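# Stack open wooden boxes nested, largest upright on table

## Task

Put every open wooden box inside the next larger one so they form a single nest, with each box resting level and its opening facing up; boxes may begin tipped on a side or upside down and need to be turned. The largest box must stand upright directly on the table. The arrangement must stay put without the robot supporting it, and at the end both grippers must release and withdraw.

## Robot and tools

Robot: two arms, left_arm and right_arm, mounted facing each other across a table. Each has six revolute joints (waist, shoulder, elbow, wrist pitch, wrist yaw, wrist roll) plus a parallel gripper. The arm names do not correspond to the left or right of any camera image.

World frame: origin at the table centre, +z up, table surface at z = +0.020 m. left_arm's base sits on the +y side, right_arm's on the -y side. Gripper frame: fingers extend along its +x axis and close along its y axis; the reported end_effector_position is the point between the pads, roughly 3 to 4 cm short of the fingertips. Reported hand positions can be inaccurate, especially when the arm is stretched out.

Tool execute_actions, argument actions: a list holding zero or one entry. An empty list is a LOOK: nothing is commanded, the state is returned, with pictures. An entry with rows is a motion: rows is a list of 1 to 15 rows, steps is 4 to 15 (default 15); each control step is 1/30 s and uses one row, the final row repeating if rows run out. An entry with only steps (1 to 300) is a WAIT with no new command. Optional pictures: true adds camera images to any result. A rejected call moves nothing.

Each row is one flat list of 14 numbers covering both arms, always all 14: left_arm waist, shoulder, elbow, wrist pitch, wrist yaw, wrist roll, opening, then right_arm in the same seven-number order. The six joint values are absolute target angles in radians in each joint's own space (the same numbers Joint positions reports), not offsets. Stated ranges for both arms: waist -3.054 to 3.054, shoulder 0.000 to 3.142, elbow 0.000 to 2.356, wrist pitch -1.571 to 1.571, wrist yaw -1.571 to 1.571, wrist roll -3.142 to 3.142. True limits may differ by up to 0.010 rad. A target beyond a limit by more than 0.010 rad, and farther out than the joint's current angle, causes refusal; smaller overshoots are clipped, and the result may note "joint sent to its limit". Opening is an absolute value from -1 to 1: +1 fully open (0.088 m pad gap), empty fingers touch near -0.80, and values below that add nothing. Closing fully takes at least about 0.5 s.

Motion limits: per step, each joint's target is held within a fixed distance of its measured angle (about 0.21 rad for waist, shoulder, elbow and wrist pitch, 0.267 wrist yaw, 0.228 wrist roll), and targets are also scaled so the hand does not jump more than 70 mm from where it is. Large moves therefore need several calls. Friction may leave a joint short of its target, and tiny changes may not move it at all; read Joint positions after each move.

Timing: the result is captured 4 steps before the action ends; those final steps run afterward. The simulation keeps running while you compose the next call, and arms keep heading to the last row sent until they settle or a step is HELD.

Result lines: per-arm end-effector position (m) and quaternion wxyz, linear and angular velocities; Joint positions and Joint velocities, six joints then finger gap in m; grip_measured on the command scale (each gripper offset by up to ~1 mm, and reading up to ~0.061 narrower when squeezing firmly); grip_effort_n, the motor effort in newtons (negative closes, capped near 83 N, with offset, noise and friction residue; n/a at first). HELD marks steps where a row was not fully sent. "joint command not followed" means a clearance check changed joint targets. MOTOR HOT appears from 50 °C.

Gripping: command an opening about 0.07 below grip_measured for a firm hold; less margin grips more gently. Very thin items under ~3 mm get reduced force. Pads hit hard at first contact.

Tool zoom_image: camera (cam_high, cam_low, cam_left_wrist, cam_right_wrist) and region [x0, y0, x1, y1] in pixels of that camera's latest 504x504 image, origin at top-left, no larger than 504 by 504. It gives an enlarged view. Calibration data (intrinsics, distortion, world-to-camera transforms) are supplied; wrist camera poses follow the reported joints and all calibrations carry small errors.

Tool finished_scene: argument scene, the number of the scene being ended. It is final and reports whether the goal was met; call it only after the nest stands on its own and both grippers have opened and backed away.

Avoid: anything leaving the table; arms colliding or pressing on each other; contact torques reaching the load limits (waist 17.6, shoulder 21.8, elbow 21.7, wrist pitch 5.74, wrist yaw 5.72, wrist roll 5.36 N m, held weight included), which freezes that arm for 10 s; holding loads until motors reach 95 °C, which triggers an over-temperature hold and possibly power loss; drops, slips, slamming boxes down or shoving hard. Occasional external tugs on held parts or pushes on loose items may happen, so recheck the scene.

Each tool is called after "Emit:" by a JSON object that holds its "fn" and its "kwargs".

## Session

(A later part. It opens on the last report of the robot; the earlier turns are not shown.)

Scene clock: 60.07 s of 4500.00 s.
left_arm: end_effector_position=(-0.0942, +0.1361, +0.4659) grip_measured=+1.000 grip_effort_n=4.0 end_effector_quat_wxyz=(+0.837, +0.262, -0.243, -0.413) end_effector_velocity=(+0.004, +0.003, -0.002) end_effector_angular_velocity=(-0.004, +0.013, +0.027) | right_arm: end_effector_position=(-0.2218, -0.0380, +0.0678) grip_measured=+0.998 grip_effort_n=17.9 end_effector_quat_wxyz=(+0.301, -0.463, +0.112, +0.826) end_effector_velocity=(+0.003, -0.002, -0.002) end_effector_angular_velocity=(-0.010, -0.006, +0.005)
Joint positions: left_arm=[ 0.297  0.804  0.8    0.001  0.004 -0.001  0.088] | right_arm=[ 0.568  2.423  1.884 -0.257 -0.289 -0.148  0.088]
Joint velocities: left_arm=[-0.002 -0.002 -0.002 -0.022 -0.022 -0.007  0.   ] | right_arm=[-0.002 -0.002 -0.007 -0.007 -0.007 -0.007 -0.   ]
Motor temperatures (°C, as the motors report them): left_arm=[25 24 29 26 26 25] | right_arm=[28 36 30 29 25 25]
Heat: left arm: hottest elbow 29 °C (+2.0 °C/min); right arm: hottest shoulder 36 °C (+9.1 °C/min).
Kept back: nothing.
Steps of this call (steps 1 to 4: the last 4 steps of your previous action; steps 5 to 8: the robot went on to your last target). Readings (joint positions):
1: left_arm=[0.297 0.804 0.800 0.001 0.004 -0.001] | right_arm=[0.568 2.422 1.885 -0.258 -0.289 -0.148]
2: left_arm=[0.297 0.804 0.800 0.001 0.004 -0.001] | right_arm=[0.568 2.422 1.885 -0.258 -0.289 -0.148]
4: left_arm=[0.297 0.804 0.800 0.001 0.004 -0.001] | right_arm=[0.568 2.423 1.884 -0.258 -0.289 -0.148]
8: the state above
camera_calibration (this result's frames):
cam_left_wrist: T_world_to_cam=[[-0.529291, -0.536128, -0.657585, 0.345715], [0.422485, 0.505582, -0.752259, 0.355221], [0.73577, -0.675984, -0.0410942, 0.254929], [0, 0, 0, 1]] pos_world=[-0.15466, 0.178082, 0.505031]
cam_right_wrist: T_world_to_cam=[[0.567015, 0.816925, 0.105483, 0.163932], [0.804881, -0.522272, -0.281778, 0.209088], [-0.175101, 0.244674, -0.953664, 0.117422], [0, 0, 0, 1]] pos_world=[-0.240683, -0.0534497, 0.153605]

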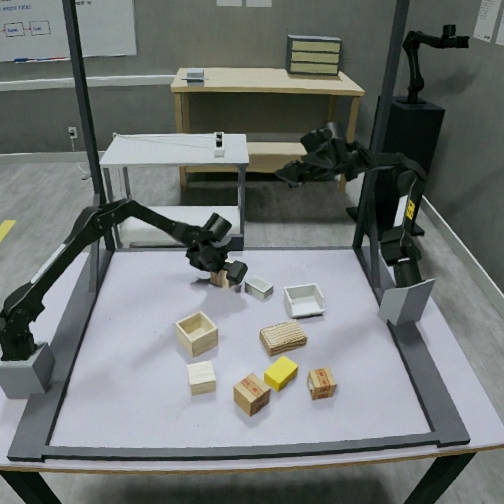

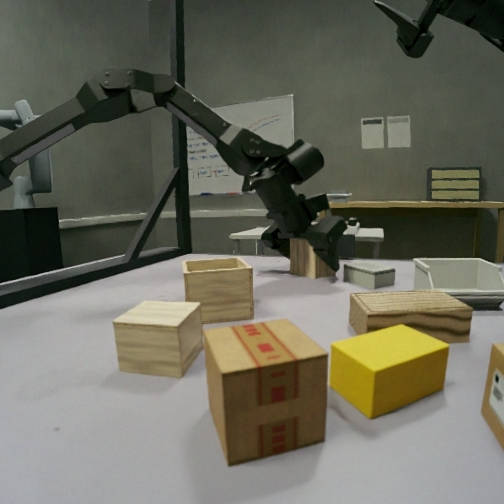

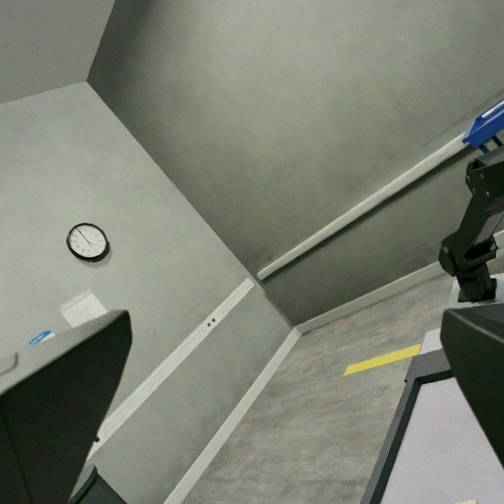

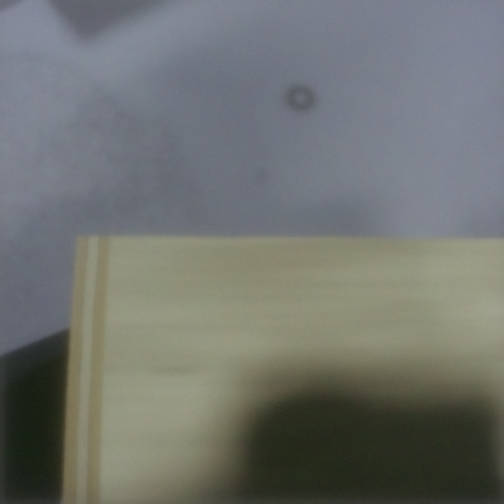

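Emit:
{"fn": "execute_actions", "kwargs": {"actions": [{"rows":[[0.3,0.8,0.8,0,0,0,1,0.568,2.423,1.884,-0.257,-0.29,-0.15,0.4]],"steps":15}]}}

Emit:
{"fn": "execute_actions", "kwargs": {"actions": [{"rows":[[0.3,0.8,0.8,0,0,0,1,0.57,2.30,1.80,-0.3,-0.29,-0.15,0.4],[0.3,0.8,0.8,0,0,0,1,0.57,2.30,1.80,-0.3,-0.29,-0.15,0.4],[0.3,0.8,0.8,0,0,0,1,0.57,2.30,1.80,-0.3,-0.29,-0.15,0.4],[0.3,0.8,0.8,0,0,0,1,0.57,2.30,1.80,-0.3,-0.29,-0.15,0.4],[0.3,0.8,0.8,0,0,0,1,0.57,2.1,1.43,-0.13,-0.29,-0.15,0.4],[0.3,0.8,0.8,0,0,0,1,0.57,2.1,1.43,-0.13,-0.29,-0.15,0.4],[0.3,0.8,0.8,0,0,0,1,0.57,2.1,1.43,-0.13,-0.29,-0.15,0.4],[0.3,0.8,0.8,0,0,0,1,0.57,2.1,1.43,-0.13,-0.29,-0.15,0.4],[0.3,0.8,0.8,0,0,0,1,0.57,1.915,1.06,0.04,-0.29,-0.15,0.4]],"steps":15}]}}

Emit:
{"fn": "execute_actions", "kwargs": {"actions": [{"steps":15}]}}

Emit:
{"fn": "execute_actions", "kwargs": {"actions": [{"rows":[[0.3,0.8,0.8,0,0,0,1,0.57,2.0,1.03,0.16,-0.29,-0.15,0.4]],"steps":15}]}}

Emit:
{"fn": "execute_actions", "kwargs": {"actions": [{"steps":8}]}}

Emit:
{"fn": "execute_actions", "kwargs": {"actions": [{"rows":[[0.3,0.8,0.8,0,0,0,1,0.57,2.0,1.03,0.16,-0.29,-0.15,1]],"steps":15}]}}

Emit:
{"fn": "execute_actions", "kwargs": {"actions": [{"rows":[[0.3,0.8,0.8,0,0,0,1,0.57,1.75,1.25,-0.1,-0.27,-0.2,1]],"steps":15}]}}

Emit:
{"fn": "execute_actions", "kwargs": {"actions": [{"rows":[[0.3,0.8,0.8,0,0,0,1,0.5,2.1,1.95,-1.35,-0.26,-0.35,1]],"steps":15}]}}

Emit:
{"fn": "execute_actions", "kwargs": {"actions": [{"steps":30}], "pictures": true}}

Scene clock: 60.90 s of 4500.00 s.
left_arm: end_effector_position=(-0.0942, +0.1361, +0.4659) grip_measured=+1.000 grip_effort_n=4.0 end_effector_quat_wxyz=(+0.837, +0.262, -0.243, -0.413) end_effector_velocity=(+0.000, +0.002, +0.001) end_effector_angular_velocity=(-0.009, +0.005, +0.007) | right_arm: end_effector_position=(-0.2215, -0.0377, +0.0680) grip_measured=+0.565 grip_effort_n=-83.5 end_effector_quat_wxyz=(+0.302, -0.463, +0.112, +0.826) end_effector_velocity=(-0.000, +0.003, +0.003) end_effector_angular_velocity=(+0.023, -0.006, +0.015)
Joint positions: left_arm=[ 0.297  0.804  0.8    0.001  0.004 -0.001  0.088] | right_arm=[ 0.567  2.423  1.884 -0.257 -0.29  -0.148  0.067]
Joint velocities: left_arm=[ 0.002 -0.002  0.002 -0.007 -0.007 -0.007  0.   ] | right_arm=[-0.002 -0.002  0.002  0.007  0.007 -0.022 -0.   ]
Motor temperatures (°C, as the motors report them): left_arm=[25 24 30 26 26 25] | right_arm=[28 36 30 29 25 25]
Heat: left arm: hottest elbow 30 °C (+3.0 °C/min); right arm: hottest shoulder 36 °C (+9.0 °C/min).
Steps of this call (steps 1 to 14: the robot went on to your last target; steps 15 to 25: the first 11 steps of this action). Readings (joint positions):
15: left_arm=[0.297 0.804 0.800 0.001 0.004 -0.001] | right_arm=[0.568 2.423 1.884 -0.257 -0.289 -0.148]
16: left_arm=[0.297 0.804 0.800 0.001 0.004 -0.001] | right_arm=[0.568 2.423 1.884 -0.257 -0.289 -0.148]
18: left_arm=[0.297 0.804 0.800 0.001 0.004 -0.001] | right_arm=[0.568 2.423 1.884 -0.257 -0.289 -0.148]
22: left_arm=[0.297 0.804 0.800 0.001 0.004 -0.001] | right_arm=[0.567 2.423 1.884 -0.257 -0.290 -0.148]
25: the state above

Scene clock: 61.40 s of 4500.00 s.
left_arm: end_effector_position=(-0.0942, +0.1361, +0.4659) grip_measured=+1.000 grip_effort_n=3.5 end_effector_quat_wxyz=(+0.837, +0.262, -0.243, -0.413) end_effector_velocity=(+0.004, +0.003, -0.002) end_effector_angular_velocity=(-0.004, +0.013, +0.027) | right_arm: end_effector_position=(-0.2191, -0.0774, +0.1506) grip_measured=+0.565 grip_effort_n=-83.5 end_effector_quat_wxyz=(+0.308, -0.403, +0.061, +0.860) end_effector_velocity=(+0.005, -0.169, +0.356) end_effector_angular_velocity=(+0.702, +0.555, +0.250)
Joint positions: left_arm=[ 0.297  0.804  0.8    0.001  0.004 -0.001  0.088] | right_arm=[ 0.567  2.084  1.524 -0.065 -0.29  -0.148  0.067]
Joint velocities: left_arm=[-0.002 -0.002 -0.002 -0.022 -0.022 -0.007  0.   ] | right_arm=[-0.002 -1.36  -1.346  0.916 -0.037  0.007  0.   ]
Motor temperatures (°C, as the motors report them): left_arm=[25 24 30 26 26 25] | right_arm=[28 36 30 29 25 25]
Heat: left arm: hottest elbow 30 °C (+3.0 °C/min); right arm: hottest shoulder 36 °C (+9.1 °C/min).
Steps of this call (steps 1 to 4: the last 4 steps of your previous action; steps 5 to 15: the first 11 steps of this action). Readings (joint positions):
5: left_arm=[0.297 0.804 0.800 0.001 0.004 -0.001] | right_arm=[0.567 2.414 1.878 -0.257 -0.290 -0.148]
6: left_arm=[0.297 0.804 0.800 0.001 0.004 -0.001] | right_arm=[0.567 2.398 1.861 -0.272 -0.290 -0.148]
8: left_arm=[0.297 0.804 0.800 0.001 0.004 -0.001] | right_arm=[0.567 2.366 1.832 -0.288 -0.290 -0.148]
12: left_arm=[0.297 0.804 0.800 0.001 0.004 -0.001] | right_arm=[0.567 2.217 1.662 -0.188 -0.290 -0.148]
15: the state above

Scene clock: 61.90 s of 4500.00 s.
left_arm: end_effector_position=(-0.0942, +0.1361, +0.4659) grip_measured=+1.000 grip_effort_n=4.0 end_effector_quat_wxyz=(+0.837, +0.262, -0.243, -0.413) end_effector_velocity=(+0.000, +0.000, -0.002) end_effector_angular_velocity=(+0.000, +0.010, +0.003) | right_arm: end_effector_position=(-0.1439, -0.1553, +0.0949) grip_measured=+0.565 grip_effort_n=-83.5 end_effector_quat_wxyz=(+0.301, -0.467, +0.115, +0.824) end_effector_velocity=(-0.004, +0.004, +0.005) end_effector_angular_velocity=(+0.047, +0.036, +0.023)
Joint positions: left_arm=[ 0.297  0.804  0.8    0.001  0.004 -0.001  0.088] | right_arm=[ 0.567  1.919  1.077  0.034 -0.29  -0.148  0.067]
Joint velocities: left_arm=[-0.007 -0.002 -0.002 -0.007 -0.007 -0.007  0.   ] | right_arm=[-0.002 -0.007 -0.027  0.081 -0.007 -0.007 -0.   ]
Motor temperatures (°C, as the motors report them): left_arm=[25 24 30 26 26 25] | right_arm=[28 36 30 29 25 25]
Heat: left arm: hottest elbow 30 °C (+3.0 °C/min); right arm: hottest shoulder 36 °C (+9.0 °C/min).
Kept back: nothing.
Steps of this call (steps 1 to 4: the last 4 steps of your previous action; steps 5 to 15: the robot went on to your last target). Readings (joint positions):
1: left_arm=[0.297 0.804 0.800 0.001 0.004 -0.001] | right_arm=[0.567 2.041 1.480 -0.037 -0.290 -0.148]
2: left_arm=[0.297 0.804 0.800 0.001 0.004 -0.001] | right_arm=[0.567 2.001 1.437 -0.014 -0.290 -0.148]
4: left_arm=[0.297 0.804 0.800 0.001 0.004 -0.001] | right_arm=[0.567 1.941 1.359 0.018 -0.290 -0.148]
8: left_arm=[0.297 0.804 0.800 0.001 0.004 -0.001] | right_arm=[0.567 1.915 1.214 0.029 -0.290 -0.148]
15: the state above

Scene clock: 62.27 s of 4500.00 s.
left_arm: end_effector_position=(-0.0942, +0.1361, +0.4659) grip_measured=+1.000 grip_effort_n=3.5 end_effector_quat_wxyz=(+0.837, +0.262, -0.243, -0.413) end_effector_velocity=(+0.001, +0.001, -0.001) end_effector_angular_velocity=(-0.000, -0.008, +0.003) | right_arm: end_effector_position=(-0.1364, -0.1538, +0.0681) grip_measured=+0.565 grip_effort_n=-83.5 end_effector_quat_wxyz=(+0.301, -0.465, +0.113, +0.825) end_effector_velocity=(-0.012, +0.011, +0.012) end_effector_angular_velocity=(+0.068, +0.062, +0.019)
Joint positions: left_arm=[ 0.297  0.804  0.8    0.001  0.004 -0.001  0.088] | right_arm=[ 0.567  1.989  1.038  0.151 -0.29  -0.148  0.067]
Joint velocities: left_arm=[-0.002 -0.002 -0.007  0.007 -0.007  0.007  0.   ] | right_arm=[-0.002 -0.002 -0.002  0.095 -0.007  0.007 -0.   ]
Motor temperatures (°C, as the motors report them): left_arm=[25 24 30 26 26 25] | right_arm=[28 36 30 29 25 25]
Heat: left arm: hottest elbow 30 °C (+3.0 °C/min); right arm: hottest shoulder 36 °C (+9.1 °C/min).
Steps of this call (steps 1 to 11: the first 11 steps of this action). Readings (joint positions):
1: left_arm=[0.297 0.804 0.800 0.001 0.004 -0.001] | right_arm=[0.567 1.924 1.074 0.051 -0.290 -0.148]
2: left_arm=[0.297 0.804 0.800 0.001 0.004 -0.001] | right_arm=[0.567 1.932 1.069 0.088 -0.290 -0.148]
4: left_arm=[0.297 0.804 0.800 0.001 0.004 -0.001] | right_arm=[0.567 1.953 1.063 0.119 -0.290 -0.148]
8: left_arm=[0.297 0.804 0.800 0.001 0.004 -0.001] | right_arm=[0.567 1.984 1.042 0.141 -0.290 -0.148]
11: the state above

Scene clock: 62.53 s of 4500.00 s.
left_arm: end_effector_position=(-0.0942, +0.1361, +0.4659) grip_measured=+1.000 grip_effort_n=3.5 end_effector_quat_wxyz=(+0.837, +0.262, -0.243, -0.413) end_effector_velocity=(+0.001, +0.003, +0.001) end_effector_angular_velocity=(-0.007, -0.009, +0.017) | right_arm: end_effector_position=(-0.1373, -0.1530, +0.0689) grip_measured=+0.565 grip_effort_n=-83.5 end_effector_quat_wxyz=(+0.302, -0.462, +0.111, +0.826) end_effector_velocity=(-0.002, +0.002, +0.003) end_effector_angular_velocity=(+0.009, +0.008, +0.011)
Joint positions: left_arm=[ 0.297  0.804  0.8    0.001  0.004 -0.001  0.088] | right_arm=[ 0.567  1.989  1.038  0.157 -0.29  -0.148  0.067]
Joint velocities: left_arm=[-0.002 -0.007 -0.002 -0.007 -0.022  0.007  0.   ] | right_arm=[-0.002 -0.002  0.002  0.007 -0.007 -0.007  0.   ]
Motor temperatures (°C, as the motors report them): left_arm=[25 24 30 26 26 25] | right_arm=[28 36 30 29 25 25]
Heat: left arm: hottest elbow 30 °C (+3.0 °C/min); right arm: hottest shoulder 36 °C (+9.1 °C/min).
Kept back: nothing.
Steps of this call (steps 1 to 4: the last 4 steps of your previous action; steps 5 to 8: the robot went on to your last target). Readings (joint positions):
1: left_arm=[0.297 0.804 0.800 0.001 0.004 -0.001] | right_arm=[0.567 1.989 1.038 0.154 -0.290 -0.148]
2: left_arm=[0.297 0.804 0.800 0.001 0.004 -0.001] | right_arm=[0.567 1.989 1.038 0.156 -0.290 -0.148]
4: left_arm=[0.297 0.804 0.800 0.001 0.004 -0.001] | right_arm=[0.567 1.989 1.038 0.157 -0.290 -0.148]
8: the state above

Scene clock: 62.90 s of 4500.00 s.
left_arm: end_effector_position=(-0.0942, +0.1361, +0.4659) grip_measured=+1.000 grip_effort_n=3.5 end_effector_quat_wxyz=(+0.837, +0.262, -0.243, -0.413) end_effector_velocity=(-0.001, -0.001, +0.002) end_effector_angular_velocity=(-0.011, +0.001, -0.002) | right_arm: end_effector_position=(-0.1374, -0.1529, +0.0690) grip_measured=+0.971 grip_effort_n=18.4 end_effector_quat_wxyz=(+0.302, -0.462, +0.111, +0.827) end_effector_velocity=(+0.001, +0.002, +0.001) end_effector_angular_velocity=(+0.014, -0.003, +0.002)
Joint positions: left_arm=[ 0.297  0.804  0.8    0.001  0.004 -0.001  0.088] | right_arm=[ 0.567  1.989  1.038  0.159 -0.29  -0.148  0.087]
Joint velocities: left_arm=[-0.002  0.002  0.002  0.007 -0.007 -0.007  0.   ] | right_arm=[-0.002 -0.002 -0.002  0.007  0.007 -0.007  0.011]
Motor temperatures (°C, as the motors report them): left_arm=[25 24 30 26 26 25] | right_arm=[28 36 30 29 25 25]
Heat: left arm: hottest elbow 30 °C (+3.0 °C/min); right arm: hottest shoulder 36 °C (+9.0 °C/min).
Steps of this call (steps 1 to 11: the first 11 steps of this action). Readings (joint positions):
1: left_arm=[0.297 0.804 0.800 0.001 0.004 -0.001] | right_arm=[0.567 1.989 1.038 0.158 -0.290 -0.148]
2: left_arm=[0.297 0.804 0.800 0.001 0.004 -0.001] | right_arm=[0.567 1.989 1.038 0.158 -0.290 -0.148]
4: left_arm=[0.297 0.804 0.800 0.001 0.004 -0.001] | right_arm=[0.567 1.989 1.038 0.158 -0.290 -0.148]
8: left_arm=[0.297 0.804 0.800 0.001 0.004 -0.001] | right_arm=[0.567 1.989 1.038 0.159 -0.290 -0.148]
11: the state above

Scene clock: 63.40 s of 4500.00 s.
left_arm: end_effector_position=(-0.0942, +0.1361, +0.4659) grip_measured=+1.000 grip_effort_n=4.0 end_effector_quat_wxyz=(+0.837, +0.262, -0.243, -0.413) end_effector_velocity=(+0.006, +0.001, -0.006) end_effector_angular_velocity=(+0.011, +0.021, +0.023) | right_arm: end_effector_position=(-0.1857, -0.1368, +0.1893) grip_measured=+0.997 grip_effort_n=18.4 end_effector_quat_wxyz=(+0.304, -0.409, +0.039, +0.859) end_effector_velocity=(-0.117, +0.017, +0.327) end_effector_angular_velocity=(+0.544, +0.351, +0.200)
Joint positions: left_arm=[ 0.297  0.804  0.8    0.001  0.004 -0.001  0.088] | right_arm=[ 0.567  1.784  1.221 -0.059 -0.278 -0.192  0.088]
Joint velocities: left_arm=[-0.002  0.002 -0.007 -0.022 -0.007 -0.007  0.   ] | right_arm=[ 0.002 -0.481  0.379 -0.198  0.007 -0.051  0.   ]
Motor temperatures (°C, as the motors report them): left_arm=[25 24 30 26 26 25] | right_arm=[28 36 30 29 25 25]
Heat: left arm: hottest elbow 30 °C (+3.0 °C/min); right arm: hottest shoulder 36 °C (+9.1 °C/min).
Steps of this call (steps 1 to 4: the last 4 steps of your previous action; steps 5 to 15: the first 11 steps of this action). Readings (joint positions):
5: left_arm=[0.297 0.804 0.800 0.001 0.004 -0.001] | right_arm=[0.567 1.983 1.045 0.143 -0.290 -0.152]
6: left_arm=[0.297 0.804 0.800 0.001 0.004 -0.001] | right_arm=[0.567 1.973 1.058 0.107 -0.290 -0.157]
8: left_arm=[0.297 0.804 0.800 0.001 0.004 -0.001] | right_arm=[0.567 1.940 1.087 0.061 -0.287 -0.167]
12: left_arm=[0.297 0.804 0.800 0.001 0.004 -0.001] | right_arm=[0.567 1.845 1.170 -0.019 -0.282 -0.183]
15: the state above

Scene clock: 63.90 s of 4500.00 s.
left_arm: end_effector_position=(-0.0942, +0.1361, +0.4659) grip_measured=+1.000 grip_effort_n=4.0 end_effector_quat_wxyz=(+0.837, +0.262, -0.243, -0.413) end_effector_velocity=(+0.002, +0.002, -0.000) end_effector_angular_velocity=(-0.006, +0.008, +0.011) | right_arm: end_effector_position=(-0.1627, -0.0885, +0.1607) grip_measured=+0.998 grip_effort_n=18.4 end_effector_quat_wxyz=(+0.281, -0.550, +0.095, +0.781) end_effector_velocity=(-0.080, +0.004, +0.207) end_effector_angular_velocity=(-0.266, -0.174, -0.004)
Joint positions: left_arm=[ 0.297  0.804  0.8    0.001  0.004 -0.001  0.088] | right_arm=[ 0.497  2.086  1.717 -0.618 -0.262 -0.341  0.088]
Joint velocities: left_arm=[ 0.002 -0.002 -0.002 -0.007 -0.007 -0.007  0.   ] | right_arm=[ 0.012  0.159  1.277 -1.443 -0.022 -0.066 -0.   ]
Motor temperatures (°C, as the motors report them): left_arm=[25 24 30 26 26 25] | right_arm=[28 36 30 29 25 25]
Heat: left arm: hottest elbow 30 °C (+3.0 °C/min); right arm: hottest shoulder 36 °C (+9.0 °C/min).
Steps of this call (steps 1 to 4: the last 4 steps of your previous action; steps 5 to 15: the first 11 steps of this action). Readings (joint positions):
5: left_arm=[0.297 0.804 0.800 0.001 0.004 -0.001] | right_arm=[0.565 1.769 1.267 -0.121 -0.277 -0.220]
6: left_arm=[0.297 0.804 0.800 0.001 0.004 -0.001] | right_arm=[0.558 1.803 1.317 -0.173 -0.277 -0.254]
8: left_arm=[0.297 0.804 0.800 0.001 0.004 -0.001] | right_arm=[0.534 1.896 1.422 -0.263 -0.270 -0.296]
12: left_arm=[0.297 0.804 0.800 0.001 0.004 -0.001] | right_arm=[0.501 2.044 1.597 -0.467 -0.262 -0.332]
15: the state above

Scene clock: 64.90 s of 4500.00 s.
left_arm: end_effector_position=(-0.0942, +0.1361, +0.4659) grip_measured=+1.000 grip_effort_n=4.0 end_effector_quat_wxyz=(+0.837, +0.262, -0.243, -0.413) end_effector_velocity=(+0.001, +0.001, -0.001) end_effector_angular_velocity=(-0.003, +0.009, +0.007) | right_arm: end_effector_position=(-0.1194, -0.1745, +0.1945) grip_measured=+0.998 grip_effort_n=18.8 end_effector_quat_wxyz=(+0.220, -0.686, +0.250, +0.647) end_effector_velocity=(+0.008, -0.003, -0.002) end_effector_angular_velocity=(-0.014, -0.035, -0.002)
Joint positions: left_arm=[ 0.297  0.804  0.8    0.001  0.004 -0.001  0.088] | right_arm=[ 0.498  2.088  1.94  -1.347 -0.262 -0.348  0.088]
Joint velocities: left_arm=[-0.002 -0.002 -0.002 -0.007 -0.007 -0.007  0.   ] | right_arm=[-0.002  0.002 -0.007 -0.022  0.022 -0.007  0.   ]
Motor temperatures (°C, as the motors report them): left_arm=[25 24 30 26 26 25] | right_arm=[28 37 30 29 25 25]
Heat: left arm: hottest elbow 30 °C (+3.0 °C/min); right arm: hottest shoulder 37 °C (+9.0 °C/min).
Kept back: nothing.
Steps of this call (steps 1 to 4: the last 4 steps of your previous action; steps 5 to 30: the robot went on to your last target). Readings (joint positions):
1: left_arm=[0.297 0.804 0.800 0.001 0.004 -0.001] | right_arm=[0.498 2.089 1.761 -0.667 -0.262 -0.343]
2: left_arm=[0.297 0.804 0.800 0.001 0.004 -0.001] | right_arm=[0.498 2.089 1.805 -0.713 -0.262 -0.344]
4: left_arm=[0.297 0.804 0.800 0.001 0.004 -0.001] | right_arm=[0.498 2.088 1.879 -0.803 -0.262 -0.346]
8: left_arm=[0.297 0.804 0.800 0.001 0.004 -0.001] | right_arm=[0.498 2.082 1.938 -0.996 -0.262 -0.347]
30: the state above
camera_calibration (this result's frames):
cam_left_wrist: T_world_to_cam=[[-0.529291, -0.536128, -0.657585, 0.345715], [0.422485, 0.505582, -0.752259, 0.355221], [0.73577, -0.675984, -0.0410942, 0.254929], [0, 0, 0, 1]] pos_world=[-0.15466, 0.178082, 0.505031]
cam_right_wrist: T_world_to_cam=[[0.595482, 0.802468, -0.038028, 0.232825], [0.761459, -0.548695, 0.345129, -0.040635], [0.256089, -0.234475, -0.937785, 0.254312], [0, 0, 0, 1]] pos_world=[-0.172828, -0.149502, 0.261368]

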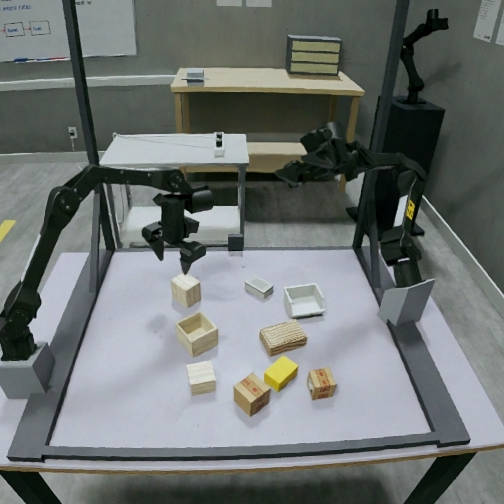

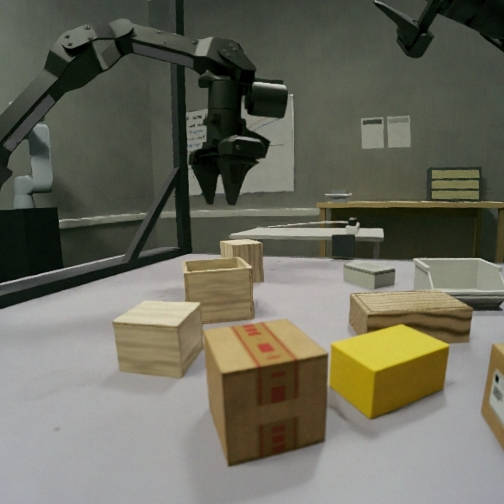

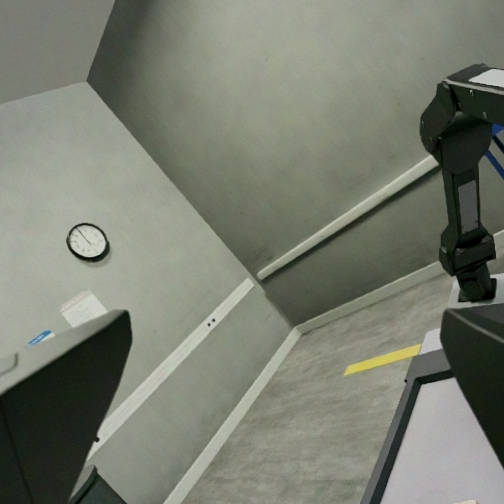

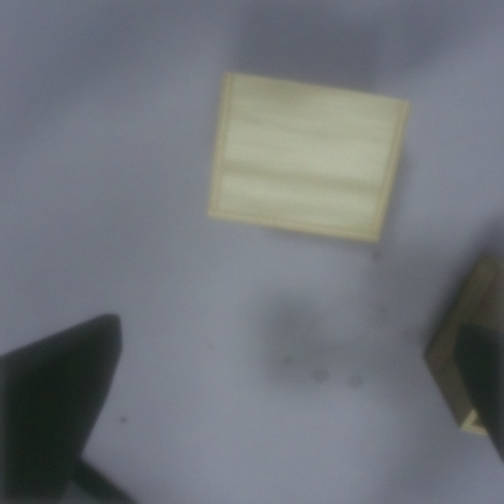

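Emit:
{"fn": "execute_actions", "kwargs": {"actions": [{"rows":[[0.3,0.8,0.8,0,0,0,1,0.525,2.24,2.01,-1.16,-0.247,-0.30,1]],"steps":15}]}}

Emit:
{"fn": "execute_actions", "kwargs": {"actions": [{"steps":15}], "pictures": true}}

Scene clock: 65.40 s of 4500.00 s.
left_arm: end_effector_position=(-0.0942, +0.1361, +0.4659) grip_measured=+1.000 grip_effort_n=4.0 end_effector_quat_wxyz=(+0.837, +0.262, -0.243, -0.413) end_effector_velocity=(-0.001, +0.000, +0.001) end_effector_angular_velocity=(-0.019, +0.013, -0.005) | right_arm: end_effector_position=(-0.1412, -0.1359, +0.1473) grip_measured=+0.998 grip_effort_n=18.4 end_effector_quat_wxyz=(+0.239, -0.665, +0.228, +0.670) end_effector_velocity=(-0.003, +0.016, +0.003) end_effector_angular_velocity=(+0.071, +0.020, +0.004)
Joint positions: left_arm=[ 0.297  0.804  0.8    0.001  0.004 -0.001  0.088] | right_arm=[ 0.523  2.227  1.997 -1.171 -0.253 -0.304  0.088]
Joint velocities: left_arm=[-0.002 -0.002 -0.002  0.007 -0.007 -0.022  0.   ] | right_arm=[-0.007 -0.002  0.002  0.066  0.022  0.007 -0.   ]
Motor temperatures (°C, as the motors report them): left_arm=[25 24 30 26 26 25] | right_arm=[28 37 31 29 25 25]
Heat: left arm: hottest elbow 30 °C (+3.0 °C/min); right arm: hottest shoulder 37 °C (+9.1 °C/min).
Steps of this call (steps 1 to 4: the robot went on to your last target; steps 5 to 15: the first 11 steps of this action). Readings (joint positions):
5: left_arm=[0.297 0.804 0.800 0.001 0.004 -0.001] | right_arm=[0.499 2.100 1.945 -1.341 -0.262 -0.343]
6: left_arm=[0.297 0.804 0.800 0.001 0.004 -0.001] | right_arm=[0.502 2.118 1.962 -1.293 -0.261 -0.333]
8: left_arm=[0.297 0.804 0.800 0.001 0.004 -0.001] | right_arm=[0.510 2.165 1.995 -1.212 -0.257 -0.319]
12: left_arm=[0.297 0.804 0.800 0.001 0.004 -0.001] | right_arm=[0.522 2.220 1.997 -1.182 -0.253 -0.307]
15: the state above

Scene clock: 65.90 s of 4500.00 s.
left_arm: end_effector_position=(-0.0942, +0.1361, +0.4659) grip_measured=+1.000 grip_effort_n=3.5 end_effector_quat_wxyz=(+0.837, +0.262, -0.243, -0.413) end_effector_velocity=(+0.001, +0.002, +0.002) end_effector_angular_velocity=(-0.007, -0.009, +0.017) | right_arm: end_effector_position=(-0.1431, -0.1336, +0.1485) grip_measured=+0.998 grip_effort_n=18.4 end_effector_quat_wxyz=(+0.241, -0.661, +0.225, +0.674) end_effector_velocity=(+0.000, -0.001, +0.002) end_effector_angular_velocity=(-0.005, +0.005, +0.005)
Joint positions: left_arm=[ 0.297  0.804  0.8    0.001  0.004 -0.001  0.088] | right_arm=[ 0.523  2.227  2.002 -1.162 -0.252 -0.302  0.088]
Joint velocities: left_arm=[-0.002 -0.002  0.002 -0.007 -0.022  0.007  0.   ] | right_arm=[-0.002 -0.002  0.002 -0.007 -0.007 -0.007 -0.   ]
Motor temperatures (°C, as the motors report them): left_arm=[25 24 30 26 26 25] | right_arm=[28 37 31 29 25 25]
Heat: left arm: hottest elbow 30 °C (+3.0 °C/min); right arm: hottest shoulder 37 °C (+9.0 °C/min).
Kept back: nothing.
Steps of this call (steps 1 to 4: the last 4 steps of your previous action; steps 5 to 15: the robot went on to your last target). Readings (joint positions):
1: left_arm=[0.297 0.804 0.800 0.001 0.004 -0.001] | right_arm=[0.523 2.227 1.998 -1.169 -0.252 -0.304]
2: left_arm=[0.297 0.804 0.800 0.001 0.004 -0.001] | right_arm=[0.523 2.227 2.000 -1.166 -0.252 -0.303]
4: left_arm=[0.297 0.804 0.800 0.001 0.004 -0.001] | right_arm=[0.523 2.227 2.002 -1.164 -0.252 -0.303]
8: left_arm=[0.297 0.804 0.800 0.001 0.004 -0.001] | right_arm=[0.523 2.227 2.002 -1.163 -0.252 -0.303]
15: the state above
All arms were judged still, so your last target was given up. Only a new action makes them travel on or press farther. Fingers that are still opening or closing keep moving.
camera_calibration (this result's frames):
cam_left_wrist: T_world_to_cam=[[-0.529291, -0.536128, -0.657585, 0.345715], [0.422485, 0.505582, -0.752259, 0.355221], [0.73577, -0.675984, -0.0410942, 0.254929], [0, 0, 0, 1]] pos_world=[-0.15466, 0.178082, 0.505031]
cam_right_wrist: T_world_to_cam=[[0.590069, 0.807346, 0.00317217, 0.20611], [0.778777, -0.570216, 0.261456, 0.0277104], [0.212894, -0.151807, -0.96521, 0.235809], [0, 0, 0, 1]] pos_world=[-0.193402, -0.114804, 0.219706]

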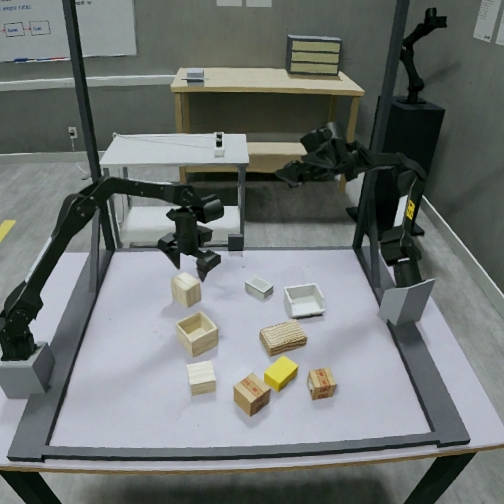

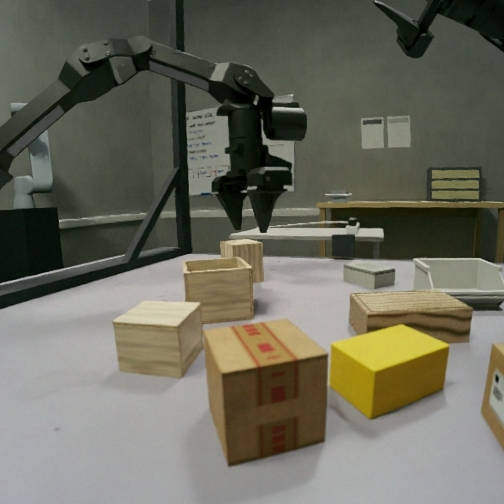

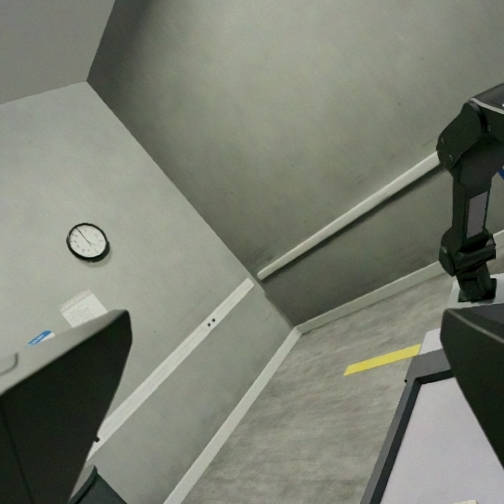

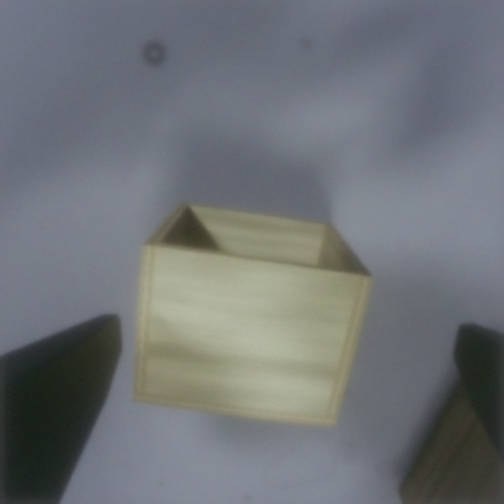

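Emit:
{"fn": "execute_actions", "kwargs": {"actions": [{"rows":[[0.3,0.8,0.8,0,0,0,1,0.545,2.17,1.90,-1.117,-0.25,-0.14,1]],"steps":15}]}}

Emit:
{"fn": "execute_actions", "kwargs": {"actions": [{"steps":12}], "pictures": true}}

Scene clock: 66.63 s of 4500.00 s.
left_arm: end_effector_position=(-0.0942, +0.1361, +0.4659) grip_measured=+1.000 grip_effort_n=3.5 end_effector_quat_wxyz=(+0.837, +0.262, -0.243, -0.413) end_effector_velocity=(-0.004, +0.001, +0.003) end_effector_angular_velocity=(-0.017, -0.004, -0.009) | right_arm: end_effector_position=(-0.1442, -0.1470, +0.1439) grip_measured=+0.998 grip_effort_n=18.4 end_effector_quat_wxyz=(+0.283, -0.644, +0.272, +0.656) end_effector_velocity=(+0.001, -0.004, +0.006) end_effector_angular_velocity=(+0.002, +0.011, -0.052)
Joint positions: left_arm=[ 0.297  0.804  0.8    0.001  0.004 -0.001  0.088] | right_arm=[ 0.543  2.184  1.917 -1.121 -0.252 -0.149  0.088]
Joint velocities: left_arm=[-0.002 -0.007  0.002  0.007 -0.007 -0.007  0.   ] | right_arm=[-0.002 -0.032 -0.032  0.007 -0.007  0.051 -0.   ]
Motor temperatures (°C, as the motors report them): left_arm=[25 24 30 27 26 25] | right_arm=[28 37 31 29 25 25]
Heat: left arm: hottest elbow 30 °C (+3.0 °C/min); right arm: hottest shoulder 37 °C (+9.1 °C/min).
Steps of this call (steps 1 to 11: nothing new was sent; steps 12 to 22: the first 11 steps of this action). Readings (joint positions):
12: left_arm=[0.297 0.804 0.800 0.001 0.004 -0.001] | right_arm=[0.523 2.224 1.994 -1.153 -0.252 -0.278]
13: left_arm=[0.297 0.804 0.800 0.001 0.004 -0.001] | right_arm=[0.525 2.216 1.977 -1.141 -0.252 -0.241]
15: left_arm=[0.297 0.804 0.800 0.001 0.004 -0.001] | right_arm=[0.531 2.201 1.948 -1.137 -0.252 -0.197]
19: left_arm=[0.297 0.804 0.800 0.001 0.004 -0.001] | right_arm=[0.542 2.189 1.923 -1.124 -0.252 -0.159]
22: the state above

Scene clock: 67.03 s of 4500.00 s.
left_arm: end_effector_position=(-0.0942, +0.1361, +0.4659) grip_measured=+1.000 grip_effort_n=3.5 end_effector_quat_wxyz=(+0.837, +0.262, -0.243, -0.413) end_effector_velocity=(+0.004, +0.003, +0.001) end_effector_angular_velocity=(-0.021, +0.002, +0.029) | right_arm: end_effector_position=(-0.1441, -0.1474, +0.1442) grip_measured=+0.998 grip_effort_n=18.4 end_effector_quat_wxyz=(+0.285, -0.643, +0.274, +0.656) end_effector_velocity=(+0.001, +0.002, +0.001) end_effector_angular_velocity=(+0.004, +0.010, +0.002)
Joint positions: left_arm=[ 0.297  0.804  0.8    0.001  0.004 -0.001  0.088] | right_arm=[ 0.543  2.181  1.913 -1.119 -0.252 -0.142  0.088]
Joint velocities: left_arm=[-0.002 -0.002 -0.002 -0.007 -0.037 -0.007  0.   ] | right_arm=[-0.007 -0.002 -0.002  0.007 -0.007 -0.007 -0.   ]
Motor temperatures (°C, as the motors report them): left_arm=[25 24 30 27 26 25] | right_arm=[28 37 31 29 25 25]
Heat: left arm: hottest elbow 30 °C (+3.0 °C/min); right arm: hottest shoulder 37 °C (+9.1 °C/min).
Kept back: nothing.
Steps of this call (steps 1 to 4: the last 4 steps of your previous action; steps 5 to 12: the robot went on to your last target). Readings (joint positions):
1: left_arm=[0.297 0.804 0.800 0.001 0.004 -0.001] | right_arm=[0.543 2.183 1.916 -1.120 -0.252 -0.147]
2: left_arm=[0.297 0.804 0.800 0.001 0.004 -0.001] | right_arm=[0.543 2.183 1.916 -1.120 -0.252 -0.146]
4: left_arm=[0.297 0.804 0.800 0.001 0.004 -0.001] | right_arm=[0.543 2.182 1.915 -1.120 -0.252 -0.144]
8: left_arm=[0.297 0.804 0.800 0.001 0.004 -0.001] | right_arm=[0.543 2.181 1.914 -1.119 -0.252 -0.143]
12: the state above
camera_calibration (this result's frames):
cam_left_wrist: T_world_to_cam=[[-0.529291, -0.536128, -0.657585, 0.345715], [0.422485, 0.505582, -0.752259, 0.355221], [0.73577, -0.675984, -0.0410942, 0.254929], [0, 0, 0, 1]] pos_world=[-0.15466, 0.178082, 0.505031]
cam_right_wrist: T_world_to_cam=[[0.697159, 0.716903, -0.00440373, 0.221027], [0.692519, -0.671832, 0.262792, -0.00587077], [0.185438, -0.186258, -0.964842, 0.220709], [0, 0, 0, 1]] pos_world=[-0.190953, -0.121291, 0.215466]

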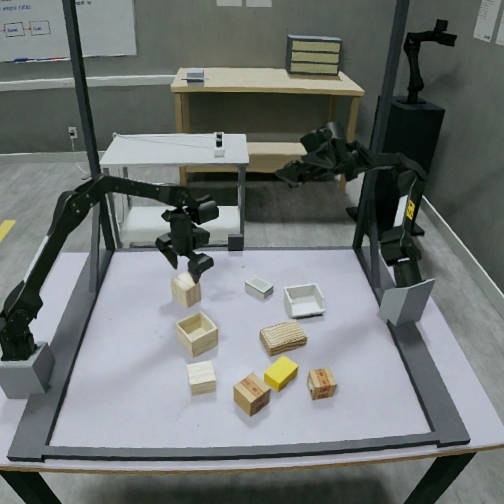

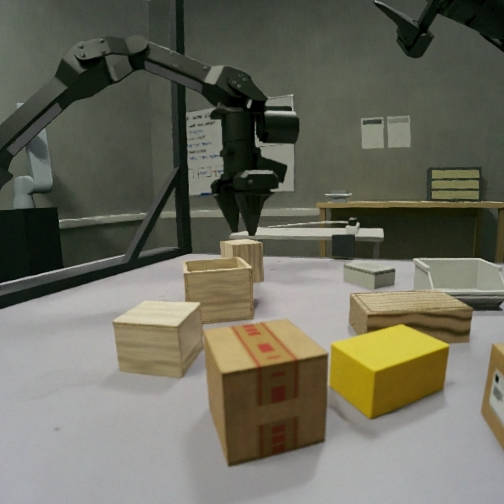

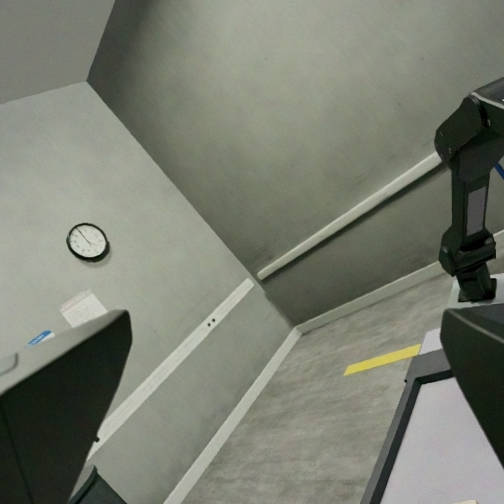

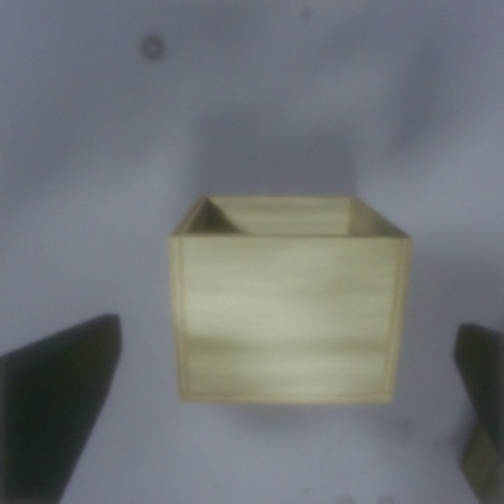

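Emit:
{"fn": "execute_actions", "kwargs": {"actions": [{"rows":[[0.3,0.8,0.8,0,0,0,1,0.562,2.235,1.865,-1.04,-0.25,-0.13,1]],"steps":14}]}}

Emit:
{"fn": "execute_actions", "kwargs": {"actions": [{"rows":[[0.3,0.8,0.8,0,0,0,1,0.578,2.275,1.83,-0.97,-0.25,-0.12,1]],"steps":14}], "pictures": true}}

Scene clock: 67.60 s of 4500.00 s.
left_arm: end_effector_position=(-0.0942, +0.1361, +0.4659) grip_measured=+1.000 grip_effort_n=3.5 end_effector_quat_wxyz=(+0.837, +0.262, -0.243, -0.413) end_effector_velocity=(+0.003, +0.001, -0.003) end_effector_angular_velocity=(-0.000, +0.011, +0.010) | right_arm: end_effector_position=(-0.1456, -0.1470, +0.1172) grip_measured=+0.998 grip_effort_n=18.4 end_effector_quat_wxyz=(+0.281, -0.646, +0.274, +0.654) end_effector_velocity=(+0.006, +0.005, -0.019) end_effector_angular_velocity=(-0.001, -0.010, -0.012)
Joint positions: left_arm=[ 0.297  0.804  0.8    0.001  0.004 -0.001  0.088] | right_arm=[ 0.56   2.22   1.876 -1.048 -0.252 -0.133  0.088]
Joint velocities: left_arm=[-0.002 -0.002 -0.007 -0.007 -0.007 -0.007  0.   ] | right_arm=[-0.002  0.032 -0.027  0.051  0.007  0.007  0.   ]
Motor temperatures (°C, as the motors report them): left_arm=[25 24 30 27 26 25] | right_arm=[28 37 31 29 25 25]
Heat: left arm: hottest elbow 30 °C (+3.0 °C/min); right arm: hottest shoulder 37 °C (+9.1 °C/min).
Steps of this call (steps 1 to 7: the robot went on to your last target; steps 8 to 17: the first 10 steps of this action). Readings (joint positions):
8: left_arm=[0.297 0.804 0.800 0.001 0.004 -0.001] | right_arm=[0.543 2.182 1.909 -1.111 -0.252 -0.141]
9: left_arm=[0.297 0.804 0.800 0.001 0.004 -0.001] | right_arm=[0.545 2.183 1.903 -1.090 -0.252 -0.138]
11: left_arm=[0.297 0.804 0.800 0.001 0.004 -0.001] | right_arm=[0.550 2.192 1.895 -1.066 -0.252 -0.136]
15: left_arm=[0.297 0.804 0.800 0.001 0.004 -0.001] | right_arm=[0.559 2.215 1.880 -1.051 -0.252 -0.134]
17: the state above

Scene clock: 68.07 s of 4500.00 s.
left_arm: end_effector_position=(-0.0942, +0.1361, +0.4659) grip_measured=+1.000 grip_effort_n=4.0 end_effector_quat_wxyz=(+0.837, +0.262, -0.243, -0.413) end_effector_velocity=(-0.000, -0.002, -0.001) end_effector_angular_velocity=(+0.001, +0.007, -0.010) | right_arm: end_effector_position=(-0.1457, -0.1476, +0.0896) grip_measured=+0.998 grip_effort_n=19.3 end_effector_quat_wxyz=(+0.277, -0.649, +0.276, +0.652) end_effector_velocity=(-0.007, +0.007, -0.004) end_effector_angular_velocity=(+0.035, +0.036, +0.037)
Joint positions: left_arm=[ 0.297  0.804  0.8    0.001  0.004 -0.001  0.088] | right_arm=[ 0.575  2.262  1.841 -0.977 -0.252 -0.123  0.088]
Joint velocities: left_arm=[-0.002  0.002 -0.002  0.007  0.007 -0.007  0.   ] | right_arm=[ 0.002  0.002 -0.012  0.066 -0.007 -0.022  0.   ]
Motor temperatures (°C, as the motors report them): left_arm=[25 24 30 27 26 25] | right_arm=[28 37 31 29 25 25]
Heat: left arm: hottest elbow 30 °C (+3.0 °C/min); right arm: hottest shoulder 37 °C (+9.1 °C/min).
Steps of this call (steps 1 to 4: the last 4 steps of your previous action; steps 5 to 14: the first 10 steps of this action). Readings (joint positions):
5: left_arm=[0.297 0.804 0.800 0.001 0.004 -0.001] | right_arm=[0.560 2.223 1.873 -1.036 -0.252 -0.131]
6: left_arm=[0.297 0.804 0.800 0.001 0.004 -0.001] | right_arm=[0.561 2.226 1.868 -1.016 -0.252 -0.129]
8: left_arm=[0.297 0.804 0.800 0.001 0.004 -0.001] | right_arm=[0.566 2.237 1.860 -0.994 -0.252 -0.126]
12: left_arm=[0.297 0.804 0.800 0.001 0.004 -0.001] | right_arm=[0.575 2.259 1.843 -0.981 -0.252 -0.124]
14: the state above
camera_calibration (this result's frames):
cam_left_wrist: T_world_to_cam=[[-0.529291, -0.536128, -0.657585, 0.345715], [0.422485, 0.505582, -0.752259, 0.355221], [0.73577, -0.675984, -0.0410942, 0.254929], [0, 0, 0, 1]] pos_world=[-0.15466, 0.178082, 0.505031]
cam_right_wrist: T_world_to_cam=[[0.691, 0.722734, -0.0132333, 0.222886], [0.696462, -0.660757, 0.279895, 0.0101147], [0.193546, -0.202624, -0.959939, 0.166623], [0, 0, 0, 1]] pos_world=[-0.193308, -0.120642, 0.160066]

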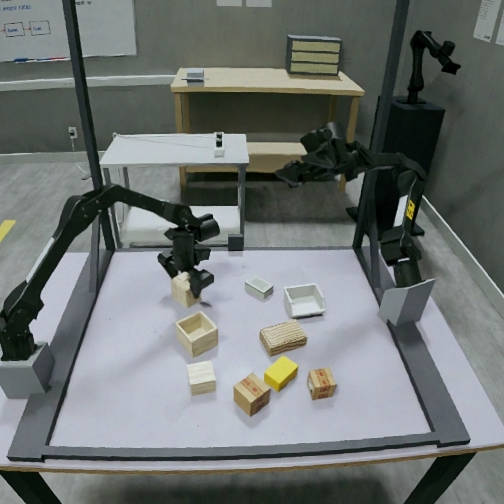

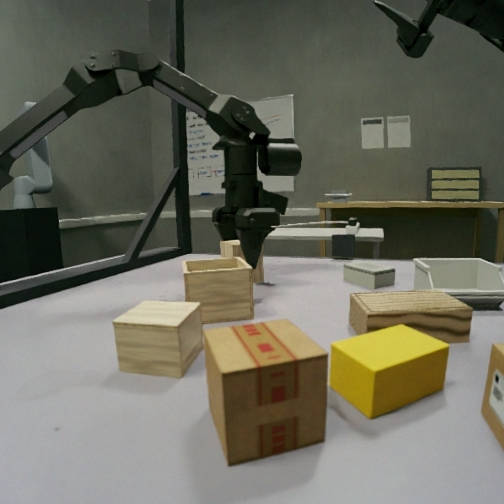

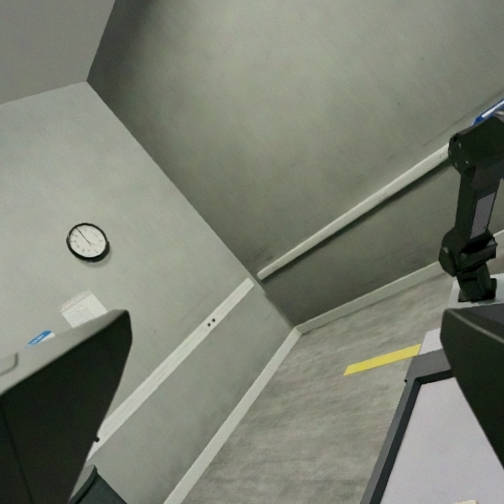

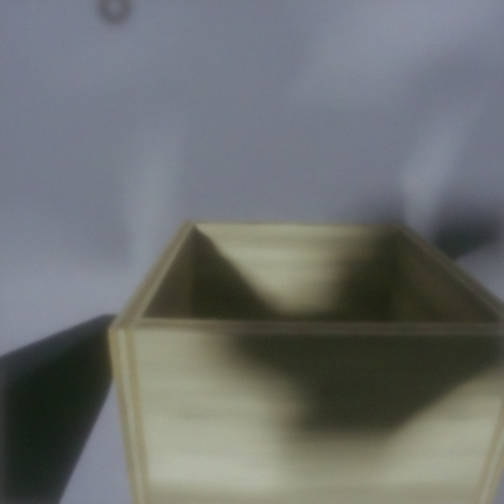

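Emit:
{"fn": "execute_actions", "kwargs": {"actions": []}}

Scene clock: 68.57 s of 4500.00 s.
left_arm: end_effector_position=(-0.0942, +0.1361, +0.4659) grip_measured=+1.000 grip_effort_n=3.5 end_effector_quat_wxyz=(+0.837, +0.262, -0.243, -0.413) end_effector_velocity=(-0.002, +0.002, +0.000) end_effector_angular_velocity=(-0.008, +0.004, +0.001) | right_arm: end_effector_position=(-0.1464, -0.1467, +0.0897) grip_measured=+0.998 grip_effort_n=17.9 end_effector_quat_wxyz=(+0.278, -0.648, +0.275, +0.654) end_effector_velocity=(+0.005, -0.003, +0.001) end_effector_angular_velocity=(-0.019, -0.007, +0.010)
Joint positions: left_arm=[ 0.297  0.804  0.8    0.001  0.004 -0.001  0.088] | right_arm=[ 0.575  2.262  1.841 -0.972 -0.252 -0.122  0.088]
Joint velocities: left_arm=[-0.002 -0.012 -0.002 -0.007 -0.007 -0.007  0.   ] | right_arm=[-0.007 -0.002 -0.002 -0.022 -0.007 -0.022 -0.   ]
Motor temperatures (°C, as the motors report them): left_arm=[25 24 30 27 27 25] | right_arm=[28 37 31 29 25 25]
Heat: left arm: hottest elbow 30 °C (+3.0 °C/min); right arm: hottest shoulder 37 °C (+9.1 °C/min).
Kept back: nothing.
Steps of this call (steps 1 to 4: the last 4 steps of your previous action; steps 5 to 15: the robot went on to your last target). Readings (joint positions):
1: left_arm=[0.297 0.804 0.800 0.001 0.004 -0.001] | right_arm=[0.575 2.262 1.841 -0.976 -0.252 -0.123]
2: left_arm=[0.297 0.804 0.800 0.001 0.004 -0.001] | right_arm=[0.575 2.262 1.841 -0.974 -0.252 -0.123]
4: left_arm=[0.297 0.804 0.800 0.001 0.004 -0.001] | right_arm=[0.575 2.262 1.841 -0.972 -0.252 -0.122]
8: left_arm=[0.297 0.804 0.800 0.001 0.004 -0.001] | right_arm=[0.575 2.262 1.841 -0.972 -0.252 -0.122]
15: the state above
All arms were judged still, so your last target was given up. Only a new action makes them travel on or press farther. Fingers that are still opening or closing keep moving.
camera_calibration (this result's frames):
cam_left_wrist: T_world_to_cam=[[-0.529291, -0.536128, -0.657585, 0.345715], [0.422485, 0.505582, -0.752259, 0.355221], [0.73577, -0.675984, -0.0410942, 0.254929], [0, 0, 0, 1]] pos_world=[-0.15466, 0.178082, 0.505031]
cam_right_wrist: T_world_to_cam=[[0.690204, 0.72351, -0.0123209, 0.222603], [0.698072, -0.66126, 0.274646, 0.0119008], [0.190562, -0.198163, -0.961466, 0.167326], [0, 0, 0, 1]] pos_world=[-0.193835, -0.120028, 0.160352]

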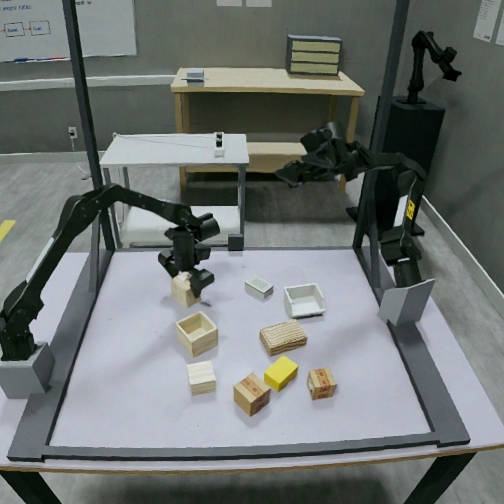

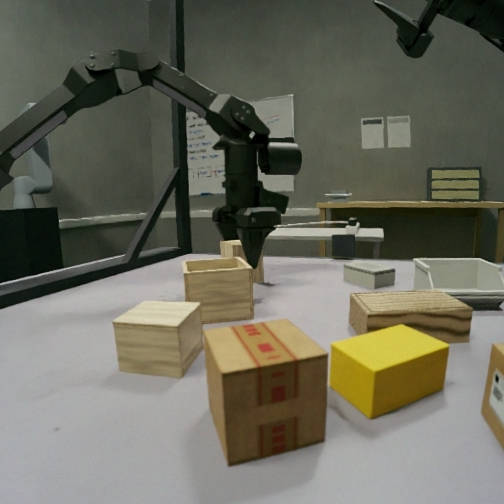

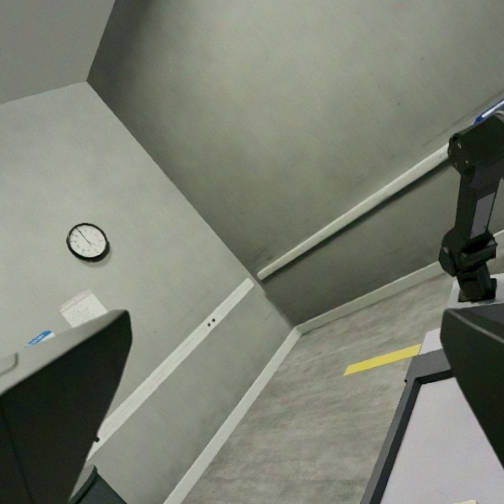

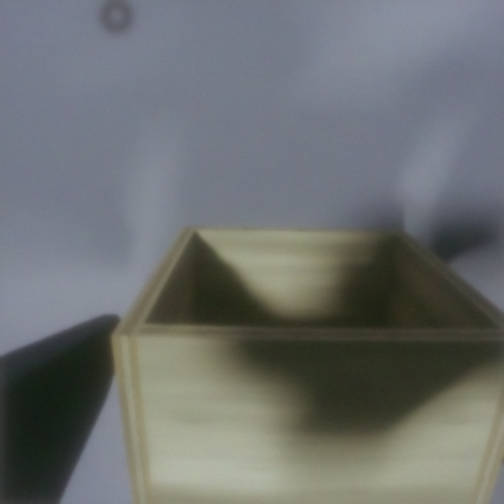

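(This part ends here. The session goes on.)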